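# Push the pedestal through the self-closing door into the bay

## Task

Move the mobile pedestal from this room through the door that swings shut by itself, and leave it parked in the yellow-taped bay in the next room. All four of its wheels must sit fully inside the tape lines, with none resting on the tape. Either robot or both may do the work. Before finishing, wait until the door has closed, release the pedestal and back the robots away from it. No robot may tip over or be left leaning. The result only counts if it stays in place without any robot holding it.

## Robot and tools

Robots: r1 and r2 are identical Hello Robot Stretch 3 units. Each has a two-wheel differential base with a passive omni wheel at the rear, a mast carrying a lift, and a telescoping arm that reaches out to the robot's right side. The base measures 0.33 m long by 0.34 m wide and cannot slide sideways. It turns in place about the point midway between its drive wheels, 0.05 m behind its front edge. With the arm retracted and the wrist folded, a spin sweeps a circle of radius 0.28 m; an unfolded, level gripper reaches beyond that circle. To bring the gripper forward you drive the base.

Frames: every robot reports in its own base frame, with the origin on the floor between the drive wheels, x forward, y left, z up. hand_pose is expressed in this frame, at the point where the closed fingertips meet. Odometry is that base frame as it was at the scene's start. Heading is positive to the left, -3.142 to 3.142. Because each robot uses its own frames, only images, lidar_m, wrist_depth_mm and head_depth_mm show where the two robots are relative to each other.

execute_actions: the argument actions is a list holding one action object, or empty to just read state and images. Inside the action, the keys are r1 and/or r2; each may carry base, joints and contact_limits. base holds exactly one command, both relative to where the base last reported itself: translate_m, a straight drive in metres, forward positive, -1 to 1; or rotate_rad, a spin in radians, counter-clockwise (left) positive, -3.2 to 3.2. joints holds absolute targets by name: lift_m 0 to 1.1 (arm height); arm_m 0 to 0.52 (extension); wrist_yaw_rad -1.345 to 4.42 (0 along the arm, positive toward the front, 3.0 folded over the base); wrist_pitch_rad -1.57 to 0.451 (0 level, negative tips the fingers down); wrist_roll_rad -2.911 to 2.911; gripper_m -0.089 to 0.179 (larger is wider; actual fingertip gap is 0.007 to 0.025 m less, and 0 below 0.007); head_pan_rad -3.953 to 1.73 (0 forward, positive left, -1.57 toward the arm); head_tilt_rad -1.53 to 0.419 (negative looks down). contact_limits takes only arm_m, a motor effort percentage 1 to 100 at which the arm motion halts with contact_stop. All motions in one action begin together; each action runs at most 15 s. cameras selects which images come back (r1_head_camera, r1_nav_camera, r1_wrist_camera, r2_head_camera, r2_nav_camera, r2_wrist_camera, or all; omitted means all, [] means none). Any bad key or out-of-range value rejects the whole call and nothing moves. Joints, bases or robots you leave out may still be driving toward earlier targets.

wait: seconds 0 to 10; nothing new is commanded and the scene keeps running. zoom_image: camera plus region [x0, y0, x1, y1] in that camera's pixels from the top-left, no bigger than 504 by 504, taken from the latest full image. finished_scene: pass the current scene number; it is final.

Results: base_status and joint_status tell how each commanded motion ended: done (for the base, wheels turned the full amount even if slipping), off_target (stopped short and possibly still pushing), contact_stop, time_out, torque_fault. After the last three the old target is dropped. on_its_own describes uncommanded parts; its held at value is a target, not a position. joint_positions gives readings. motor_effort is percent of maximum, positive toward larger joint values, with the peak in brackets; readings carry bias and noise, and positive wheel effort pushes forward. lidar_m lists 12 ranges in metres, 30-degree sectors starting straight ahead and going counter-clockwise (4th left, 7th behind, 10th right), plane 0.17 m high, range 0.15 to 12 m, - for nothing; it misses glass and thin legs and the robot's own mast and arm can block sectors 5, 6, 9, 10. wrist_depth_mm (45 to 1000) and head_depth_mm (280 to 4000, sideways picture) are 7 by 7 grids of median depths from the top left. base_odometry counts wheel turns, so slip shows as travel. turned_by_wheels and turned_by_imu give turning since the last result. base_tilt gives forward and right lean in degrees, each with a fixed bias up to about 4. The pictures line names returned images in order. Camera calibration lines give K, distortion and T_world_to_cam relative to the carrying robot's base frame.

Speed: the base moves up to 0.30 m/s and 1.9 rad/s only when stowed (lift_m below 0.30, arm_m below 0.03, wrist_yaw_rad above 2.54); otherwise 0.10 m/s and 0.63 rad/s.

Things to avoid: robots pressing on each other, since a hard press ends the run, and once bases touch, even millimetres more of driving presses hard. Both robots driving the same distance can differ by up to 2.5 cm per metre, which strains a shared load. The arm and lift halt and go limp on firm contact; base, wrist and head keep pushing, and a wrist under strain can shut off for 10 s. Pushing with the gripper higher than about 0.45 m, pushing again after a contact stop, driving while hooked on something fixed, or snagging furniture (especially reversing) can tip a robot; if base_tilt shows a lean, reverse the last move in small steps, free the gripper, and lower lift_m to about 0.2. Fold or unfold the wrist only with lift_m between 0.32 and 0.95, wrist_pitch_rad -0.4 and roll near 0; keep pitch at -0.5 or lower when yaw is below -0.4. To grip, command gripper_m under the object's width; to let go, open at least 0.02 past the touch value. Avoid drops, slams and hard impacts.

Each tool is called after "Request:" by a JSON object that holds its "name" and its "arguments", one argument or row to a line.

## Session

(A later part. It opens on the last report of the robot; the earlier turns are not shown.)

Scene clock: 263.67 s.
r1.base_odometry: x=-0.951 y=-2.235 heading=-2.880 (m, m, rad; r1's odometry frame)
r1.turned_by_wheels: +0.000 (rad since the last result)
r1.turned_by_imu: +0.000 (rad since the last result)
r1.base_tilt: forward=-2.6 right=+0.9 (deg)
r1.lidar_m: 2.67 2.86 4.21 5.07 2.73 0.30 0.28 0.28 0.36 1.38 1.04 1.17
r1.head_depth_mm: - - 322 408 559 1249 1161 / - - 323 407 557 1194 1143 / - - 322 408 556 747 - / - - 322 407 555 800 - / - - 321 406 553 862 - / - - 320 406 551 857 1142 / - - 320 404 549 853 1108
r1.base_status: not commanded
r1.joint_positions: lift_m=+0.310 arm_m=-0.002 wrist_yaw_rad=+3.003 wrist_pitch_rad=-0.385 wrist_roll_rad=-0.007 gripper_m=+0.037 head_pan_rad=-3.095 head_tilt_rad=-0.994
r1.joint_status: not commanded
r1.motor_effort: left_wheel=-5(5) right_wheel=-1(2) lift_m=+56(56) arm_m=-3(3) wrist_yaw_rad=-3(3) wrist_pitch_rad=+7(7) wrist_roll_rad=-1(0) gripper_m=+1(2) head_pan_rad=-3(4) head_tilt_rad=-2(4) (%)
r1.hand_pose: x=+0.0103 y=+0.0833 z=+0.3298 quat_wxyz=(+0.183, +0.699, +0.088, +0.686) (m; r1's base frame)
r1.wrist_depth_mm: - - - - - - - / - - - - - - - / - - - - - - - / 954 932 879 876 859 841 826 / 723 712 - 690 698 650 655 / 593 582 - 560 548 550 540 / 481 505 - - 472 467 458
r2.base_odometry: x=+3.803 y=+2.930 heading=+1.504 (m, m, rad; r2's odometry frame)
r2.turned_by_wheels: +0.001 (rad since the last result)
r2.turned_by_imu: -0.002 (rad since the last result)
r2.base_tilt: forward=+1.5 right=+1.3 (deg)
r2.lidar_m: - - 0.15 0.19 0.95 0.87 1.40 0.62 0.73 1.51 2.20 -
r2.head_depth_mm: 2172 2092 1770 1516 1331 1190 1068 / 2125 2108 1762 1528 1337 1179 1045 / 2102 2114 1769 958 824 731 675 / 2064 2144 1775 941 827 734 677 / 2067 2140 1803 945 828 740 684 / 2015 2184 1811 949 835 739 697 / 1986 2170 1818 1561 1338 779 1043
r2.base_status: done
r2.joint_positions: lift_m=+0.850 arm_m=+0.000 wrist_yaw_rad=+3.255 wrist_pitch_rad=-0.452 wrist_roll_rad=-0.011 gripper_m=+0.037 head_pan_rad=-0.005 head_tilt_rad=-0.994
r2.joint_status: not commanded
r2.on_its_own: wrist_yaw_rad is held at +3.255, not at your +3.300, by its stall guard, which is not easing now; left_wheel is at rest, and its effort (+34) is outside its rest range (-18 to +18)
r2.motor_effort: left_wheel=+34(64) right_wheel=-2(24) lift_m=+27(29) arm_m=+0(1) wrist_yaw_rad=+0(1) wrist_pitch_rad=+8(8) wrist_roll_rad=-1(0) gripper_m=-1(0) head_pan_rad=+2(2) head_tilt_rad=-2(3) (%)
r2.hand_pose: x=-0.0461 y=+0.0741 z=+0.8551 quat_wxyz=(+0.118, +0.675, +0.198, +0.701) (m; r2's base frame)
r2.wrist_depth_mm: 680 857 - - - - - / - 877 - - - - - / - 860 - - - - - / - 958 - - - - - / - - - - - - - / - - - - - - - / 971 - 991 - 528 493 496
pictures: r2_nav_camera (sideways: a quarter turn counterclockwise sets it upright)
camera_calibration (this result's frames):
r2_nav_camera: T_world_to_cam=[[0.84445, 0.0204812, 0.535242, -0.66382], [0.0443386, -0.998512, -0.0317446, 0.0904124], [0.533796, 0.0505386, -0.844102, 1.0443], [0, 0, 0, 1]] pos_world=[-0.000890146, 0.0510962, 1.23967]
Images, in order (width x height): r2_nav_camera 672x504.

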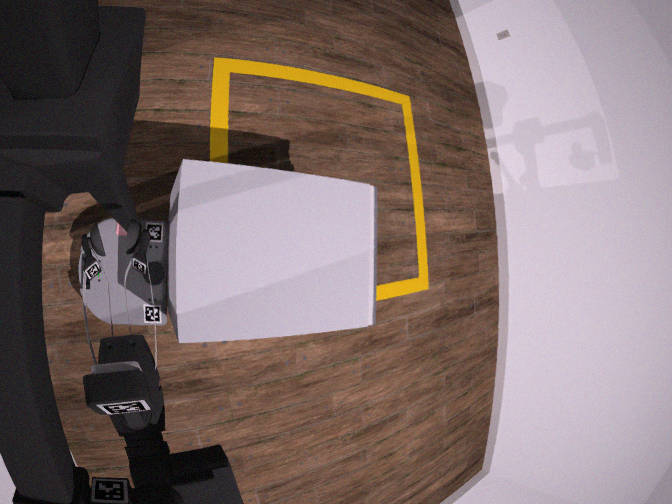

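Request:
{"name": "execute_actions", "arguments": {
  "actions": [
    {"r1":{"base":{"translate_m":1.0}},"r2":{"base":{"translate_m":0.5}}}
  ],
  "cameras": []
}}

Request:
{"name": "execute_actions", "arguments": {
  "actions": [
    {"r2":{"base":{"translate_m":-0.2},"joints":{"lift_m":0.27,"wrist_yaw_rad":3.0}}}
  ],
  "cameras": []
}}

Request:
{"name": "execute_actions", "arguments": {
  "actions": [
    {"r2":{"base":{"rotate_rad":-1.59}}}
  ],
  "cameras": []
}}

Request:
{"name": "execute_actions", "arguments": {
  "actions": [
    {"r2":{"base":{"translate_m":0.45}}}
  ],
  "cameras": []
}}

Request:
{"name": "execute_actions", "arguments": {
  "actions": [
    {"r2":{"base":{"rotate_rad":1.59}}}
  ],
  "cameras": []
}}

Request:
{"name": "execute_actions", "arguments": {
  "actions": [
    {"r2":{"base":{"translate_m":0.55}}}
  ],
  "cameras": []
}}

Request:
{"name": "execute_actions", "arguments": {
  "actions": [
    {"r2":{"base":{"rotate_rad":1.59},"joints":{"lift_m":0.85}}}
  ],
  "cameras": []
}}

Request:
{"name": "execute_actions", "arguments": {
  "actions": [
    {"r2":{"base":{"translate_m":0.55}}}
  ],
  "cameras": []
}}

Request:
{"name": "execute_actions", "arguments": {
  "actions": [
    {"r2":{"base":{"translate_m":-0.5}}}
  ],
  "cameras": ["r2_nav_camera"]
}}

Scene clock: 286.97 s.
r1.base_odometry: x=-1.917 y=-2.494 heading=-2.880 (m, m, rad; r1's odometry frame)
r1.turned_by_wheels: +0.000 (rad since the last result)
r1.turned_by_imu: +0.008 (rad since the last result)
r1.base_tilt: forward=-2.6 right=+1.0 (deg)
r1.lidar_m: 1.68 1.80 2.68 5.00 4.03 3.16 2.38 1.01 0.79 0.84 0.90 1.34
r1.head_depth_mm: 2757 2357 1941 1638 1418 1265 1164 / 2775 2339 1922 1617 1416 1263 1141 / 2795 2325 1904 1620 1421 1295 - / 2820 2317 1901 1614 1406 1264 - / 2719 2287 1903 1605 1402 1240 - / 2120 2160 1872 1591 1391 1234 1135 / 1668 1769 1769 1596 1389 1231 1116
r1.base_status: done
r1.joint_positions: lift_m=+0.310 arm_m=-0.002 wrist_yaw_rad=+3.002 wrist_pitch_rad=-0.385 wrist_roll_rad=-0.007 gripper_m=+0.037 head_pan_rad=-3.095 head_tilt_rad=-0.994
r1.joint_status: not commanded
r1.motor_effort: left_wheel=-1(4) right_wheel=+0(3) lift_m=+56(56) arm_m=-3(3) wrist_yaw_rad=-3(3) wrist_pitch_rad=+7(7) wrist_roll_rad=-1(0) gripper_m=+0(1) head_pan_rad=-3(3) head_tilt_rad=-2(2) (%)
r1.hand_pose: x=+0.0104 y=+0.0833 z=+0.3298 quat_wxyz=(+0.183, +0.699, +0.088, +0.686) (m; r1's base frame)
r1.wrist_depth_mm: - - - - - - - / - - - - - - - / - - - - - - - / 936 910 870 871 846 841 832 / 750 710 - 682 694 659 645 / 585 576 - 565 539 541 544 / 494 498 - - 471 463 458
r2.base_odometry: x=+3.836 y=+3.428 heading=+1.504 (m, m, rad; r2's odometry frame)
r2.turned_by_wheels: +0.000 (rad since the last result)
r2.turned_by_imu: -0.001 (rad since the last result)
r2.base_tilt: forward=+1.6 right=+1.3 (deg)
r2.lidar_m: - - 0.15 0.20 1.76 1.28 1.16 1.08 1.35 2.12 2.14 -
r2.head_depth_mm: 1684 1964 1778 1515 1335 1194 1074 / 1658 1948 1768 1528 1335 1175 1055 / 1640 1943 1783 938 822 732 677 / 1607 1924 1787 939 828 735 676 / 1581 1897 1801 942 828 739 682 / 1562 1843 1798 951 833 741 695 / 1532 1825 1818 1563 1366 778 1048
r2.base_status: done
r2.joint_positions: lift_m=+0.850 arm_m=+0.000 wrist_yaw_rad=+3.255 wrist_pitch_rad=-0.452 wrist_roll_rad=-0.011 gripper_m=+0.037 head_pan_rad=-0.005 head_tilt_rad=-0.994
r2.joint_status: not commanded
r2.on_its_own: wrist_yaw_rad is held at +3.255, not at your +3.300, by its stall guard, which is not easing now
r2.motor_effort: left_wheel=+14(63) right_wheel=+6(13) lift_m=+27(27) arm_m=+0(0) wrist_yaw_rad=+0(0) wrist_pitch_rad=+8(8) wrist_roll_rad=+0(1) gripper_m=+1(1) head_pan_rad=+1(1) head_tilt_rad=-1(3) (%)
r2.hand_pose: x=-0.0461 y=+0.0741 z=+0.8551 quat_wxyz=(+0.118, +0.675, +0.198, +0.701) (m; r2's base frame)
r2.wrist_depth_mm: - - - - - - - / - - - - - - - / - - - - - - - / - - - - - - - / - - - - - - - / - - - - - - - / 998 989 974 971 538 485 493
pictures: none
No camera images: the call's "cameras" was empty. Leave "cameras" out to get every camera's image.

Scene clock: 293.07 s.
r1.base_odometry: x=-1.917 y=-2.494 heading=-2.880 (m, m, rad; r1's odometry frame)
r1.turned_by_wheels: +0.000 (rad since the last result)
r1.turned_by_imu: +0.000 (rad since the last result)
r1.base_tilt: forward=-2.6 right=+1.0 (deg)
r1.lidar_m: 1.68 1.80 2.68 4.98 4.00 3.14 2.37 1.09 0.85 0.84 0.90 1.33
r1.head_depth_mm: 2778 2362 1955 1628 1434 1262 1159 / 2769 2349 1907 1626 1418 1261 1142 / 2789 2301 1915 1634 1404 1292 - / 2788 2295 1901 1615 1406 1271 - / 2726 2279 1899 1595 1404 1243 - / 2117 2167 1880 1599 1394 1238 1140 / 1659 1783 1787 1582 1393 1237 1118
r1.base_status: not commanded
r1.joint_positions: lift_m=+0.310 arm_m=-0.002 wrist_yaw_rad=+3.002 wrist_pitch_rad=-0.385 wrist_roll_rad=-0.007 gripper_m=+0.037 head_pan_rad=-3.095 head_tilt_rad=-0.994
r1.joint_status: not commanded
r1.motor_effort: left_wheel=-1(1) right_wheel=+0(0) lift_m=+56(56) arm_m=-4(3) wrist_yaw_rad=-3(3) wrist_pitch_rad=+7(7) wrist_roll_rad=+0(1) gripper_m=+0(1) head_pan_rad=-4(3) head_tilt_rad=-3(3) (%)
r1.hand_pose: x=+0.0104 y=+0.0833 z=+0.3298 quat_wxyz=(+0.183, +0.699, +0.088, +0.686) (m; r1's base frame)
r1.wrist_depth_mm: - - - - - - - / - - - - - - - / - - - - - - - / 949 906 899 868 867 873 823 / 731 722 - 679 698 666 643 / 580 585 - 556 543 557 539 / 500 509 - - 465 462 462
r2.base_odometry: x=+3.823 y=+3.229 heading=+1.504 (m, m, rad; r2's odometry frame)
r2.turned_by_wheels: +0.000 (rad since the last result)
r2.turned_by_imu: -0.001 (rad since the last result)
r2.base_tilt: forward=+1.6 right=+1.2 (deg)
r2.lidar_m: 0.25 0.26 0.35 2.61 1.43 1.03 0.95 0.89 1.10 2.14 2.17 0.26
r2.head_depth_mm: 1872 2083 1765 1517 1333 1188 1075 / 1841 2051 1770 1525 1340 1192 1091 / 1814 2049 1784 940 822 1007 1103 / 1788 2033 1791 942 827 1009 1106 / 1765 2028 1799 944 828 1007 1100 / 1735 2019 1800 948 831 1015 1091 / 1721 1989 1822 1555 1367 1195 1089
r2.base_status: done
r2.joint_positions: lift_m=+0.270 arm_m=+0.000 wrist_yaw_rad=+3.003 wrist_pitch_rad=-0.452 wrist_roll_rad=-0.011 gripper_m=+0.037 head_pan_rad=-0.005 head_tilt_rad=-0.994
r2.joint_status: all done
r2.motor_effort: left_wheel=+0(9) right_wheel=-1(3) lift_m=+19(24) arm_m=+0(1) wrist_yaw_rad=-3(4) wrist_pitch_rad=+8(7) wrist_roll_rad=+0(1) gripper_m=+1(1) head_pan_rad=+2(1) head_tilt_rad=-2(2) (%)
r2.hand_pose: x=+0.0092 y=+0.0733 z=+0.2755 quat_wxyz=(+0.205, +0.694, +0.112, +0.680) (m; r2's base frame)
r2.wrist_depth_mm: - - - - - - 287 / - - - - - - 284 / 801 813 802 811 815 788 285 / 641 645 639 651 648 424 288 / 525 535 - 552 557 421 288 / 464 - - - - 436 289 / - - - - 397 401 289
pictures: none
No camera images: the call's "cameras" was empty. Leave "cameras" out to get every camera's image.

Scene clock: 295.40 s.
r1.base_odometry: x=-1.917 y=-2.494 heading=-2.880 (m, m, rad; r1's odometry frame)
r1.turned_by_wheels: +0.000 (rad since the last result)
r1.turned_by_imu: +0.000 (rad since the last result)
r1.base_tilt: forward=-2.6 right=+1.0 (deg)
r1.lidar_m: 1.68 1.80 2.68 4.98 3.99 3.15 2.37 1.08 0.85 0.84 0.90 1.34
r1.head_depth_mm: 2743 2341 1937 1632 1426 1258 1160 / 2759 2329 1953 1644 1423 1257 1147 / 2785 2320 1913 1623 1415 1289 - / 2797 2300 1907 1616 1403 1268 - / 2708 2307 1893 1617 1393 1233 - / 2124 2147 1871 1598 1393 1234 1140 / 1653 1781 1783 1581 1386 1232 1109
r1.base_status: not commanded
r1.joint_positions: lift_m=+0.310 arm_m=-0.002 wrist_yaw_rad=+3.002 wrist_pitch_rad=-0.385 wrist_roll_rad=-0.007 gripper_m=+0.037 head_pan_rad=-3.095 head_tilt_rad=-0.994
r1.joint_status: not commanded
r1.motor_effort: left_wheel=-1(1) right_wheel=+0(0) lift_m=+56(56) arm_m=-4(3) wrist_yaw_rad=-3(3) wrist_pitch_rad=+7(7) wrist_roll_rad=-1(1) gripper_m=+1(1) head_pan_rad=-3(3) head_tilt_rad=-1(3) (%)
r1.hand_pose: x=+0.0104 y=+0.0833 z=+0.3298 quat_wxyz=(+0.183, +0.699, +0.088, +0.686) (m; r1's base frame)
r1.wrist_depth_mm: - - - - - - - / - - - - - - - / - - - - - - - / 933 912 895 878 847 827 817 / 718 712 - 678 696 669 651 / 594 585 - 572 546 545 539 / 506 504 - - 471 467 461
r2.base_odometry: x=+3.823 y=+3.229 heading=-0.086 (m, m, rad; r2's odometry frame)
r2.turned_by_wheels: -1.590 (rad since the last result)
r2.turned_by_imu: -1.564 (rad since the last result)
r2.base_tilt: forward=+1.5 right=+1.3 (deg)
r2.lidar_m: 2.14 2.16 0.26 0.25 0.26 0.35 2.61 1.45 1.04 0.95 0.89 1.10
r2.head_depth_mm: 1785 1903 1751 1513 1339 1188 1073 / 2038 2114 1779 1527 1333 1194 1092 / 2003 2132 1779 1537 1343 1198 1100 / 1969 2134 1800 1527 1355 1197 1108 / 1945 2143 1800 1538 1351 1204 1100 / 1923 2109 1812 1548 1362 1216 931 / 1890 2125 1822 1562 1363 1216 688
r2.base_status: done
r2.joint_positions: lift_m=+0.270 arm_m=+0.000 wrist_yaw_rad=+3.003 wrist_pitch_rad=-0.452 wrist_roll_rad=-0.011 gripper_m=+0.037 head_pan_rad=-0.005 head_tilt_rad=-0.994
r2.joint_status: not commanded
r2.motor_effort: left_wheel=+2(13) right_wheel=-3(6) lift_m=+19(19) arm_m=-1(1) wrist_yaw_rad=-3(3) wrist_pitch_rad=+8(8) wrist_roll_rad=+0(0) gripper_m=+0(1) head_pan_rad=+1(2) head_tilt_rad=-1(2) (%)
r2.hand_pose: x=+0.0092 y=+0.0733 z=+0.2755 quat_wxyz=(+0.206, +0.694, +0.111, +0.680) (m; r2's base frame)
r2.wrist_depth_mm: 254 260 262 268 269 - - / 280 284 287 292 298 - - / 311 314 322 324 332 817 820 / 355 351 366 363 385 652 668 / 519 399 - 414 528 539 545 / 466 - - - - 462 465 / - - - - 398 407 404
pictures: none
No camera images: the call's "cameras" was empty. Leave "cameras" out to get every camera's image.

Scene clock: 298.57 s.
r1.base_odometry: x=-1.917 y=-2.494 heading=-2.880 (m, m, rad; r1's odometry frame)
r1.turned_by_wheels: +0.000 (rad since the last result)
r1.turned_by_imu: +0.000 (rad since the last result)
r1.base_tilt: forward=-2.6 right=+1.0 (deg)
r1.lidar_m: 1.68 1.80 2.68 5.00 4.02 3.13 2.38 1.08 0.85 0.84 0.90 1.34
r1.head_depth_mm: 2721 2357 1941 1652 1426 1258 1163 / 2807 2363 1933 1645 1421 1261 1145 / 2820 2313 1913 1627 1407 1291 - / 2857 2301 1915 1626 1411 1267 - / 2712 2303 1893 1599 1403 1242 - / 2134 2179 1878 1600 1397 1233 1142 / 1657 1789 1790 1587 1380 1229 1112
r1.base_status: not commanded
r1.joint_positions: lift_m=+0.310 arm_m=-0.002 wrist_yaw_rad=+3.002 wrist_pitch_rad=-0.385 wrist_roll_rad=-0.007 gripper_m=+0.037 head_pan_rad=-3.095 head_tilt_rad=-0.994
r1.joint_status: not commanded
r1.motor_effort: left_wheel=-1(1) right_wheel=+0(0) lift_m=+56(56) arm_m=-3(3) wrist_yaw_rad=-2(3) wrist_pitch_rad=+7(7) wrist_roll_rad=-1(0) gripper_m=+1(1) head_pan_rad=-4(3) head_tilt_rad=-1(3) (%)
r1.hand_pose: x=+0.0104 y=+0.0833 z=+0.3298 quat_wxyz=(+0.183, +0.699, +0.088, +0.686) (m; r1's base frame)
r1.wrist_depth_mm: - - - - - - - / - - - - - - - / - - - - - - - / 946 958 908 876 867 829 815 / 723 694 - 682 687 666 660 / 585 585 - 565 541 542 531 / 490 502 - - 470 462 464
r2.base_odometry: x=+4.271 y=+3.190 heading=-0.086 (m, m, rad; r2's odometry frame)
r2.turned_by_wheels: +0.000 (rad since the last result)
r2.turned_by_imu: +0.000 (rad since the last result)
r2.base_tilt: forward=+1.5 right=+1.3 (deg)
r2.lidar_m: 1.70 1.72 2.14 2.01 0.44 0.40 3.06 1.39 0.97 0.81 0.82 1.03
r2.head_depth_mm: 1589 1766 1715 1525 1341 1191 1077 / 1604 1922 1779 1517 1335 1194 1090 / 1578 1888 1782 1528 1340 1203 1103 / 1550 1862 1804 1538 1346 1200 1110 / 1534 1819 1786 1544 1354 1212 1107 / 1513 1802 1801 1554 1359 1211 1088 / 1490 1760 1822 1557 1368 1215 1092
r2.base_status: done
r2.joint_positions: lift_m=+0.270 arm_m=+0.000 wrist_yaw_rad=+3.002 wrist_pitch_rad=-0.452 wrist_roll_rad=-0.011 gripper_m=+0.037 head_pan_rad=-0.005 head_tilt_rad=-0.994
r2.joint_status: not commanded
r2.motor_effort: left_wheel=+1(13) right_wheel=-2(3) lift_m=+19(19) arm_m=+0(0) wrist_yaw_rad=-2(3) wrist_pitch_rad=+8(8) wrist_roll_rad=+0(1) gripper_m=+1(1) head_pan_rad=+1(1) head_tilt_rad=-2(2) (%)
r2.hand_pose: x=+0.0094 y=+0.0733 z=+0.2755 quat_wxyz=(+0.206, +0.695, +0.111, +0.680) (m; r2's base frame)
r2.wrist_depth_mm: 403 520 - - - - - / 397 526 - - - - - / 396 555 836 814 801 822 825 / 392 590 648 648 647 661 677 / 401 531 - 541 560 536 541 / 455 - - - - 462 465 / - - - - 399 407 404
pictures: none
No camera images: the call's "cameras" was empty. Leave "cameras" out to get every camera's image.

Scene clock: 300.83 s.
r1.base_odometry: x=-1.917 y=-2.494 heading=-2.880 (m, m, rad; r1's odometry frame)
r1.turned_by_wheels: +0.000 (rad since the last result)
r1.turned_by_imu: +0.000 (rad since the last result)
r1.base_tilt: forward=-2.6 right=+1.0 (deg)
r1.lidar_m: 1.68 1.80 2.68 4.98 3.99 3.13 2.38 1.09 0.85 0.84 0.90 1.34
r1.head_depth_mm: 2764 2373 1926 1641 1429 1263 1166 / 2781 2333 1926 1636 1424 1260 1140 / 2798 2327 1930 1631 1411 1280 - / 2824 2317 1906 1623 1402 1262 - / 2719 2285 1891 1614 1409 1236 - / 2125 2154 1870 1599 1397 1231 1143 / 1669 1771 1781 1593 1385 1226 1111
r1.base_status: not commanded
r1.joint_positions: lift_m=+0.310 arm_m=-0.002 wrist_yaw_rad=+3.002 wrist_pitch_rad=-0.385 wrist_roll_rad=-0.007 gripper_m=+0.037 head_pan_rad=-3.095 head_tilt_rad=-0.994
r1.joint_status: not commanded
r1.motor_effort: left_wheel=+0(1) right_wheel=+1(1) lift_m=+56(56) arm_m=-3(3) wrist_yaw_rad=-3(3) wrist_pitch_rad=+7(7) wrist_roll_rad=+0(0) gripper_m=+1(0) head_pan_rad=-4(4) head_tilt_rad=-3(2) (%)
r1.hand_pose: x=+0.0104 y=+0.0833 z=+0.3298 quat_wxyz=(+0.183, +0.699, +0.088, +0.686) (m; r1's base frame)
r1.wrist_depth_mm: - - - - - - - / - - - - - - - / - - - - - - - / 957 898 871 904 867 820 814 / 729 704 - 696 709 667 647 / 589 580 - 572 544 543 535 / 496 505 - - 472 465 460
r2.base_odometry: x=+4.271 y=+3.190 heading=+1.504 (m, m, rad; r2's odometry frame)
r2.turned_by_wheels: +1.590 (rad since the last result)
r2.turned_by_imu: +1.562 (rad since the last result)
r2.base_tilt: forward=+1.5 right=+1.2 (deg)
r2.lidar_m: 2.01 0.44 0.40 3.05 1.40 0.97 0.81 0.82 1.02 1.70 1.72 2.16
r2.head_depth_mm: 1931 2097 1761 1519 1333 1191 1074 / 1913 2103 1762 1526 1335 1197 1091 / 1888 2081 1783 1539 1349 1194 1100 / 1855 2084 1789 1535 1353 1207 1108 / 1815 2069 1800 1551 1354 1206 1101 / 1786 2038 1798 1207 1194 1174 1088 / 1768 2057 1820 953 865 1010 1092
r2.base_status: done
r2.joint_positions: lift_m=+0.270 arm_m=+0.000 wrist_yaw_rad=+3.002 wrist_pitch_rad=-0.452 wrist_roll_rad=-0.011 gripper_m=+0.037 head_pan_rad=-0.005 head_tilt_rad=-0.994
r2.joint_status: not commanded
r2.motor_effort: left_wheel=-2(11) right_wheel=+0(7) lift_m=+19(19) arm_m=-1(1) wrist_yaw_rad=-2(3) wrist_pitch_rad=+8(8) wrist_roll_rad=-1(1) gripper_m=+0(0) head_pan_rad=+2(1) head_tilt_rad=-2(2) (%)
r2.hand_pose: x=+0.0094 y=+0.0733 z=+0.2755 quat_wxyz=(+0.206, +0.695, +0.111, +0.680) (m; r2's base frame)
r2.wrist_depth_mm: - - - - - 412 338 / - - - - 760 413 377 / 785 806 812 793 749 434 417 / 633 645 634 649 612 480 470 / 528 533 - 549 566 526 528 / 467 - - - - 463 462 / - - - - 394 403 405
pictures: none
No camera images: the call's "cameras" was empty. Leave "cameras" out to get every camera's image.

Scene clock: 304.33 s.
r1.base_odometry: x=-1.917 y=-2.494 heading=-2.880 (m, m, rad; r1's odometry frame)
r1.turned_by_wheels: +0.000 (rad since the last result)
r1.turned_by_imu: +0.000 (rad since the last result)
r1.base_tilt: forward=-2.6 right=+1.0 (deg)
r1.lidar_m: 1.68 1.81 2.67 5.01 4.01 3.15 2.37 1.08 0.85 0.84 0.90 1.34
r1.head_depth_mm: 2776 2358 1953 1656 1423 1257 1160 / 2782 2347 1927 1624 1433 1259 1144 / 2768 2315 1923 1619 1405 1293 - / 2846 2328 1914 1627 1408 1270 - / 2727 2290 1894 1623 1401 1237 - / 2108 2149 1874 1605 1387 1241 1148 / 1653 1764 1787 1594 1387 1231 1115
r1.base_status: not commanded
r1.joint_positions: lift_m=+0.310 arm_m=-0.002 wrist_yaw_rad=+3.002 wrist_pitch_rad=-0.385 wrist_roll_rad=-0.007 gripper_m=+0.037 head_pan_rad=-3.095 head_tilt_rad=-0.994
r1.joint_status: not commanded
r1.motor_effort: left_wheel=+0(0) right_wheel=+0(1) lift_m=+56(56) arm_m=-3(3) wrist_yaw_rad=-2(3) wrist_pitch_rad=+7(7) wrist_roll_rad=-1(1) gripper_m=+0(2) head_pan_rad=-3(4) head_tilt_rad=-2(3) (%)
r1.hand_pose: x=+0.0104 y=+0.0833 z=+0.3298 quat_wxyz=(+0.183, +0.699, +0.088, +0.686) (m; r1's base frame)
r1.wrist_depth_mm: - - - - - - - / - - - - - - - / - - - - - - - / 942 909 914 891 880 862 822 / 740 716 - 683 696 654 660 / 584 587 - 567 540 548 535 / 500 508 - - 472 467 463
r2.base_odometry: x=+4.308 y=+3.739 heading=+1.504 (m, m, rad; r2's odometry frame)
r2.turned_by_wheels: +0.000 (rad since the last result)
r2.turned_by_imu: +0.000 (rad since the last result)
r2.base_tilt: forward=+1.5 right=+1.2 (deg)
r2.lidar_m: 1.47 1.49 0.32 0.31 0.32 1.56 1.35 1.37 1.71 1.63 1.64 1.60
r2.head_depth_mm: 1396 1690 1759 1516 1336 1196 1078 / 1383 1653 1773 1520 1342 1195 1096 / 1363 1621 1777 1532 1347 1195 1102 / 1339 1605 1786 1536 1350 1206 1106 / 1317 1570 1766 1544 1359 1203 1107 / 1303 1539 1772 1543 1362 1210 1068 / 1286 1511 1745 1566 1364 813 806
r2.base_status: done
r2.joint_positions: lift_m=+0.270 arm_m=+0.000 wrist_yaw_rad=+3.002 wrist_pitch_rad=-0.452 wrist_roll_rad=-0.011 gripper_m=+0.037 head_pan_rad=-0.005 head_tilt_rad=-0.994
r2.joint_status: not commanded
r2.motor_effort: left_wheel=-2(8) right_wheel=+0(5) lift_m=+19(19) arm_m=-1(1) wrist_yaw_rad=-2(2) wrist_pitch_rad=+8(8) wrist_roll_rad=+0(0) gripper_m=+0(1) head_pan_rad=+2(1) head_tilt_rad=-3(2) (%)
r2.hand_pose: x=+0.0094 y=+0.0733 z=+0.2755 quat_wxyz=(+0.206, +0.695, +0.111, +0.680) (m; r2's base frame)
r2.wrist_depth_mm: 310 317 319 323 325 332 - / 346 343 348 354 357 368 - / 398 379 391 392 401 427 846 / 611 423 441 441 453 629 659 / 531 500 - 513 516 548 538 / 466 - - - - 455 466 / - - - - 398 403 402
pictures: none
No camera images: the call's "cameras" was empty. Leave "cameras" out to get every camera's image.

Scene clock: 310.43 s.
r1.base_odometry: x=-1.917 y=-2.494 heading=-2.880 (m, m, rad; r1's odometry frame)
r1.turned_by_wheels: +0.000 (rad since the last result)
r1.turned_by_imu: +0.000 (rad since the last result)
r1.base_tilt: forward=-2.6 right=+1.1 (deg)
r1.lidar_m: 1.68 1.81 2.68 4.99 4.00 3.15 2.38 1.08 0.85 0.84 0.90 1.33
r1.head_depth_mm: 2715 2362 1931 1646 1419 1264 1165 / 2768 2322 1931 1633 1416 1258 1145 / 2751 2324 1918 1624 1414 1290 - / 2800 2302 1920 1609 1406 1263 - / 2702 2299 1904 1596 1395 1243 - / 2105 2158 1869 1589 1395 1236 1142 / 1662 1776 1797 1602 1389 1232 1116
r1.base_status: not commanded
r1.joint_positions: lift_m=+0.310 arm_m=-0.002 wrist_yaw_rad=+3.002 wrist_pitch_rad=-0.385 wrist_roll_rad=-0.007 gripper_m=+0.037 head_pan_rad=-3.095 head_tilt_rad=-0.994
r1.joint_status: not commanded
r1.motor_effort: left_wheel=-1(0) right_wheel=+0(1) lift_m=+56(56) arm_m=-4(3) wrist_yaw_rad=-3(3) wrist_pitch_rad=+7(7) wrist_roll_rad=-1(0) gripper_m=+1(1) head_pan_rad=-3(3) head_tilt_rad=-3(2) (%)
r1.hand_pose: x=+0.0104 y=+0.0833 z=+0.3298 quat_wxyz=(+0.183, +0.699, +0.088, +0.686) (m; r1's base frame)
r1.wrist_depth_mm: - - - - - - - / - - - - - - - / - - - - - - - / 957 920 898 855 851 855 808 / 711 705 - 695 685 665 663 / 594 592 - 558 545 551 535 / 498 514 - - 467 461 458
r2.base_odometry: x=+4.308 y=+3.739 heading=+3.094 (m, m, rad; r2's odometry frame)
r2.turned_by_wheels: +1.590 (rad since the last result)
r2.turned_by_imu: +1.569 (rad since the last result)
r2.base_tilt: forward=+1.6 right=+1.2 (deg)
r2.lidar_m: 0.31 0.32 1.54 1.35 1.37 1.72 1.63 1.65 1.59 1.47 1.48 0.32
r2.head_depth_mm: 2593 2106 1769 1515 1267 1186 1074 / 2609 2116 1763 933 835 1148 1081 / 2656 2116 1778 938 839 1157 1105 / 2646 2122 1774 940 841 1160 1110 / 2672 2149 1808 945 846 1171 1107 / 2664 2147 1813 951 849 1179 1088 / 2643 2168 1821 1559 1341 1213 1092
r2.base_status: done
r2.joint_positions: lift_m=+0.850 arm_m=+0.000 wrist_yaw_rad=+3.002 wrist_pitch_rad=-0.452 wrist_roll_rad=-0.011 gripper_m=+0.037 head_pan_rad=-0.005 head_tilt_rad=-0.994
r2.joint_status: all done
r2.motor_effort: left_wheel=-2(11) right_wheel=+0(5) lift_m=+32(34) arm_m=-1(1) wrist_yaw_rad=-2(2) wrist_pitch_rad=+7(8) wrist_roll_rad=+0(0) gripper_m=+1(1) head_pan_rad=+2(2) head_tilt_rad=-4(3) (%)
r2.hand_pose: x=+0.0094 y=+0.0733 z=+0.8549 quat_wxyz=(+0.206, +0.695, +0.111, +0.680) (m; r2's base frame)
r2.wrist_depth_mm: - - - - - - - / - - - - - - - / - - - - - - - / - - - - - - - / - - - - - - - / - - - - - 576 562 / 988 989 984 966 994 517 493
pictures: none
No camera images: the call's "cameras" was empty. Leave "cameras" out to get every camera's image.

Scene clock: 316.90 s.
r1.base_odometry: x=-1.917 y=-2.494 heading=-2.880 (m, m, rad; r1's odometry frame)
r1.turned_by_wheels: +0.000 (rad since the last result)
r1.turned_by_imu: +0.000 (rad since the last result)
r1.base_tilt: forward=-2.5 right=+1.0 (deg)
r1.lidar_m: 1.67 1.80 2.68 4.99 3.99 3.12 2.37 1.08 0.85 0.84 0.90 1.34
r1.head_depth_mm: 2734 2375 1930 1651 1427 1261 1161 / 2766 2337 1921 1632 1408 1258 1146 / 2798 2336 1920 1632 1418 1295 - / 2813 2295 1905 1623 1407 1266 - / 2695 2295 1905 1617 1400 1246 - / 2118 2155 1883 1604 1395 1241 1141 / 1667 1770 1795 1591 1385 1235 1108
r1.base_status: not commanded
r1.joint_positions: lift_m=+0.310 arm_m=-0.002 wrist_yaw_rad=+3.002 wrist_pitch_rad=-0.385 wrist_roll_rad=-0.007 gripper_m=+0.037 head_pan_rad=-3.095 head_tilt_rad=-0.994
r1.joint_status: not commanded
r1.motor_effort: left_wheel=+0(1) right_wheel=+1(1) lift_m=+56(56) arm_m=-3(4) wrist_yaw_rad=-3(2) wrist_pitch_rad=+7(7) wrist_roll_rad=-1(0) gripper_m=+0(0) head_pan_rad=-4(4) head_tilt_rad=-2(3) (%)
r1.hand_pose: x=+0.0104 y=+0.0833 z=+0.3298 quat_wxyz=(+0.183, +0.699, +0.088, +0.686) (m; r1's base frame)
r1.wrist_depth_mm: - - - - - - - / - - - - - - - / - - - - - - - / 931 936 918 871 873 824 836 / 724 716 - 692 698 665 642 / 599 591 - 555 536 546 534 / 490 500 - - 473 461 465
r2.base_odometry: x=+3.759 y=+3.765 heading=+3.094 (m, m, rad; r2's odometry frame)
r2.turned_by_wheels: +0.000 (rad since the last result)
r2.turned_by_imu: -0.012 (rad since the last result)
r2.base_tilt: forward=+1.6 right=+1.3 (deg)
r2.lidar_m: - - 0.15 0.20 1.44 1.80 2.17 2.19 1.52 0.20 0.15 -
r2.head_depth_mm: 2453 2106 1765 1533 833 730 684 / 2405 2106 1773 1521 820 730 685 / 2399 2111 1777 1538 824 733 675 / 2405 2140 1774 1536 824 737 677 / 2357 2143 1799 1544 829 740 681 / 2335 2155 1814 1543 834 740 695 / 2289 2174 1815 1554 1367 1158 1047
r2.base_status: done
r2.joint_positions: lift_m=+0.850 arm_m=+0.000 wrist_yaw_rad=+3.001 wrist_pitch_rad=-0.452 wrist_roll_rad=-0.011 gripper_m=+0.037 head_pan_rad=-0.005 head_tilt_rad=-0.994
r2.joint_status: not commanded
r2.motor_effort: left_wheel=+11(66) right_wheel=+13(31) lift_m=+27(31) arm_m=-1(2) wrist_yaw_rad=-1(2) wrist_pitch_rad=+8(8) wrist_roll_rad=-1(0) gripper_m=+1(0) head_pan_rad=+2(2) head_tilt_rad=-2(2) (%)
r2.hand_pose: x=+0.0096 y=+0.0732 z=+0.8551 quat_wxyz=(+0.206, +0.695, +0.111, +0.680) (m; r2's base frame)
r2.wrist_depth_mm: - - - - - - - / - - - - - - - / - - - - - - - / - - - - - - - / - - - - - - - / - - - - - 565 - / 982 973 957 946 484 492 492
pictures: none
No camera images: the call's "cameras" was empty. Leave "cameras" out to get every camera's image.

Scene clock: 323.27 s.
r1.base_odometry: x=-1.917 y=-2.494 heading=-2.880 (m, m, rad; r1's odometry frame)
r1.turned_by_wheels: +0.000 (rad since the last result)
r1.turned_by_imu: +0.000 (rad since the last result)
r1.base_tilt: forward=-2.6 right=+0.9 (deg)
r1.lidar_m: 1.68 1.81 2.68 4.99 4.00 3.15 2.37 1.09 0.85 0.84 0.90 1.33
r1.head_depth_mm: 2720 2360 1943 1650 1430 1258 1165 / 2788 2326 1940 1616 1410 1255 1145 / 2798 2296 1903 1626 1418 1289 - / 2821 2328 1896 1610 1404 1271 - / 2685 2281 1899 1606 1406 1241 - / 2111 2146 1881 1617 1389 1242 1141 / 1657 1775 1788 1597 1389 1228 1114
r1.base_status: not commanded
r1.joint_positions: lift_m=+0.310 arm_m=-0.002 wrist_yaw_rad=+3.002 wrist_pitch_rad=-0.385 wrist_roll_rad=-0.007 gripper_m=+0.037 head_pan_rad=-3.095 head_tilt_rad=-0.994
r1.joint_status: not commanded
r1.motor_effort: left_wheel=+0(0) right_wheel=+1(0) lift_m=+56(56) arm_m=-3(3) wrist_yaw_rad=-3(3) wrist_pitch_rad=+7(7) wrist_roll_rad=-1(0) gripper_m=+0(1) head_pan_rad=-4(3) head_tilt_rad=-3(3) (%)
r1.hand_pose: x=+0.0104 y=+0.0833 z=+0.3298 quat_wxyz=(+0.183, +0.699, +0.088, +0.686) (m; r1's base frame)
r1.wrist_depth_mm: - - - - - - - / - - - - - - - / - - - - - - - / 956 925 887 859 869 820 824 / 740 725 - 683 697 661 634 / 580 578 - 557 542 540 531 / 493 504 - - 472 471 457
r2.base_odometry: x=+4.258 y=+3.741 heading=+3.094 (m, m, rad; r2's odometry frame)
r2.turned_by_wheels: +0.000 (rad since the last result)
r2.turned_by_imu: -0.001 (rad since the last result)
r2.base_tilt: forward=+1.6 right=+1.2 (deg)
r2.lidar_m: 0.55 0.57 1.56 1.36 1.37 1.72 1.68 1.69 1.59 1.46 1.48 0.57
r2.head_depth_mm: 2600 2104 1758 1490 1331 1187 1071 / 2616 2110 1087 971 1295 1196 1086 / 2640 2114 1087 979 1282 1201 1103 / 2668 2140 1094 979 1284 1199 1111 / 2639 2171 1096 984 1291 1207 1113 / 2598 2159 1687 1003 1337 1212 1092 / 2618 2178 1820 1559 1359 1215 1092
r2.base_status: done
r2.joint_positions: lift_m=+0.850 arm_m=+0.000 wrist_yaw_rad=+3.001 wrist_pitch_rad=-0.452 wrist_roll_rad=-0.011 gripper_m=+0.037 head_pan_rad=-0.005 head_tilt_rad=-0.994
r2.joint_status: not commanded
r2.motor_effort: left_wheel=+1(7) right_wheel=-1(10) lift_m=+27(27) arm_m=-1(1) wrist_yaw_rad=-1(1) wrist_pitch_rad=+8(8) wrist_roll_rad=-1(0) gripper_m=+1(0) head_pan_rad=+1(1) head_tilt_rad=-2(2) (%)
r2.hand_pose: x=+0.0096 y=+0.0732 z=+0.8551 quat_wxyz=(+0.206, +0.695, +0.111, +0.680) (m; r2's base frame)
r2.wrist_depth_mm: - - - - - - - / - - - - - - - / - - - - - - - / - - - - - - - / - - - - - - - / - - - - - - - / 975 963 960 998 - 995 622
pictures: r2_nav_camera (sideways: a quarter turn counterclockwise sets it upright)
camera_calibration (this result's frames):
r2_nav_camera: T_world_to_cam=[[0.84445, 0.0204811, 0.535243, -0.66382], [0.0443385, -0.998512, -0.0317446, 0.0904124], [0.533796, 0.0505386, -0.844102, 1.0443], [0, 0, 0, 1]] pos_world=[-0.000890134, 0.0510962, 1.23967]
Images, in order (width x height): r2_nav_camera 672x504.

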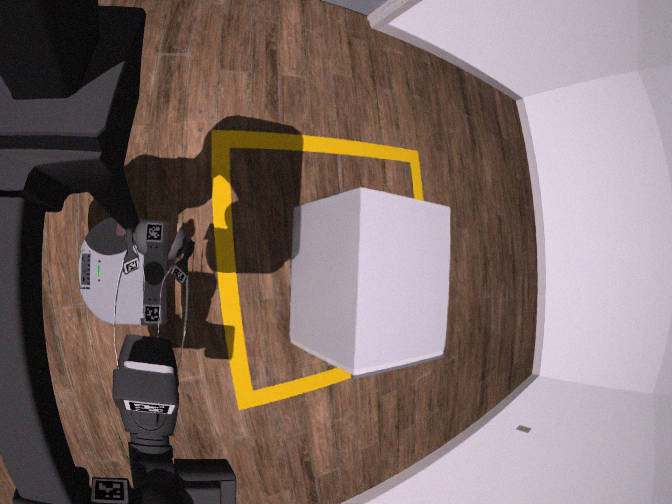

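Request:
{"name": "finished_scene", "arguments": {
  "scene": 1
}}

The scene is finished: the task was done.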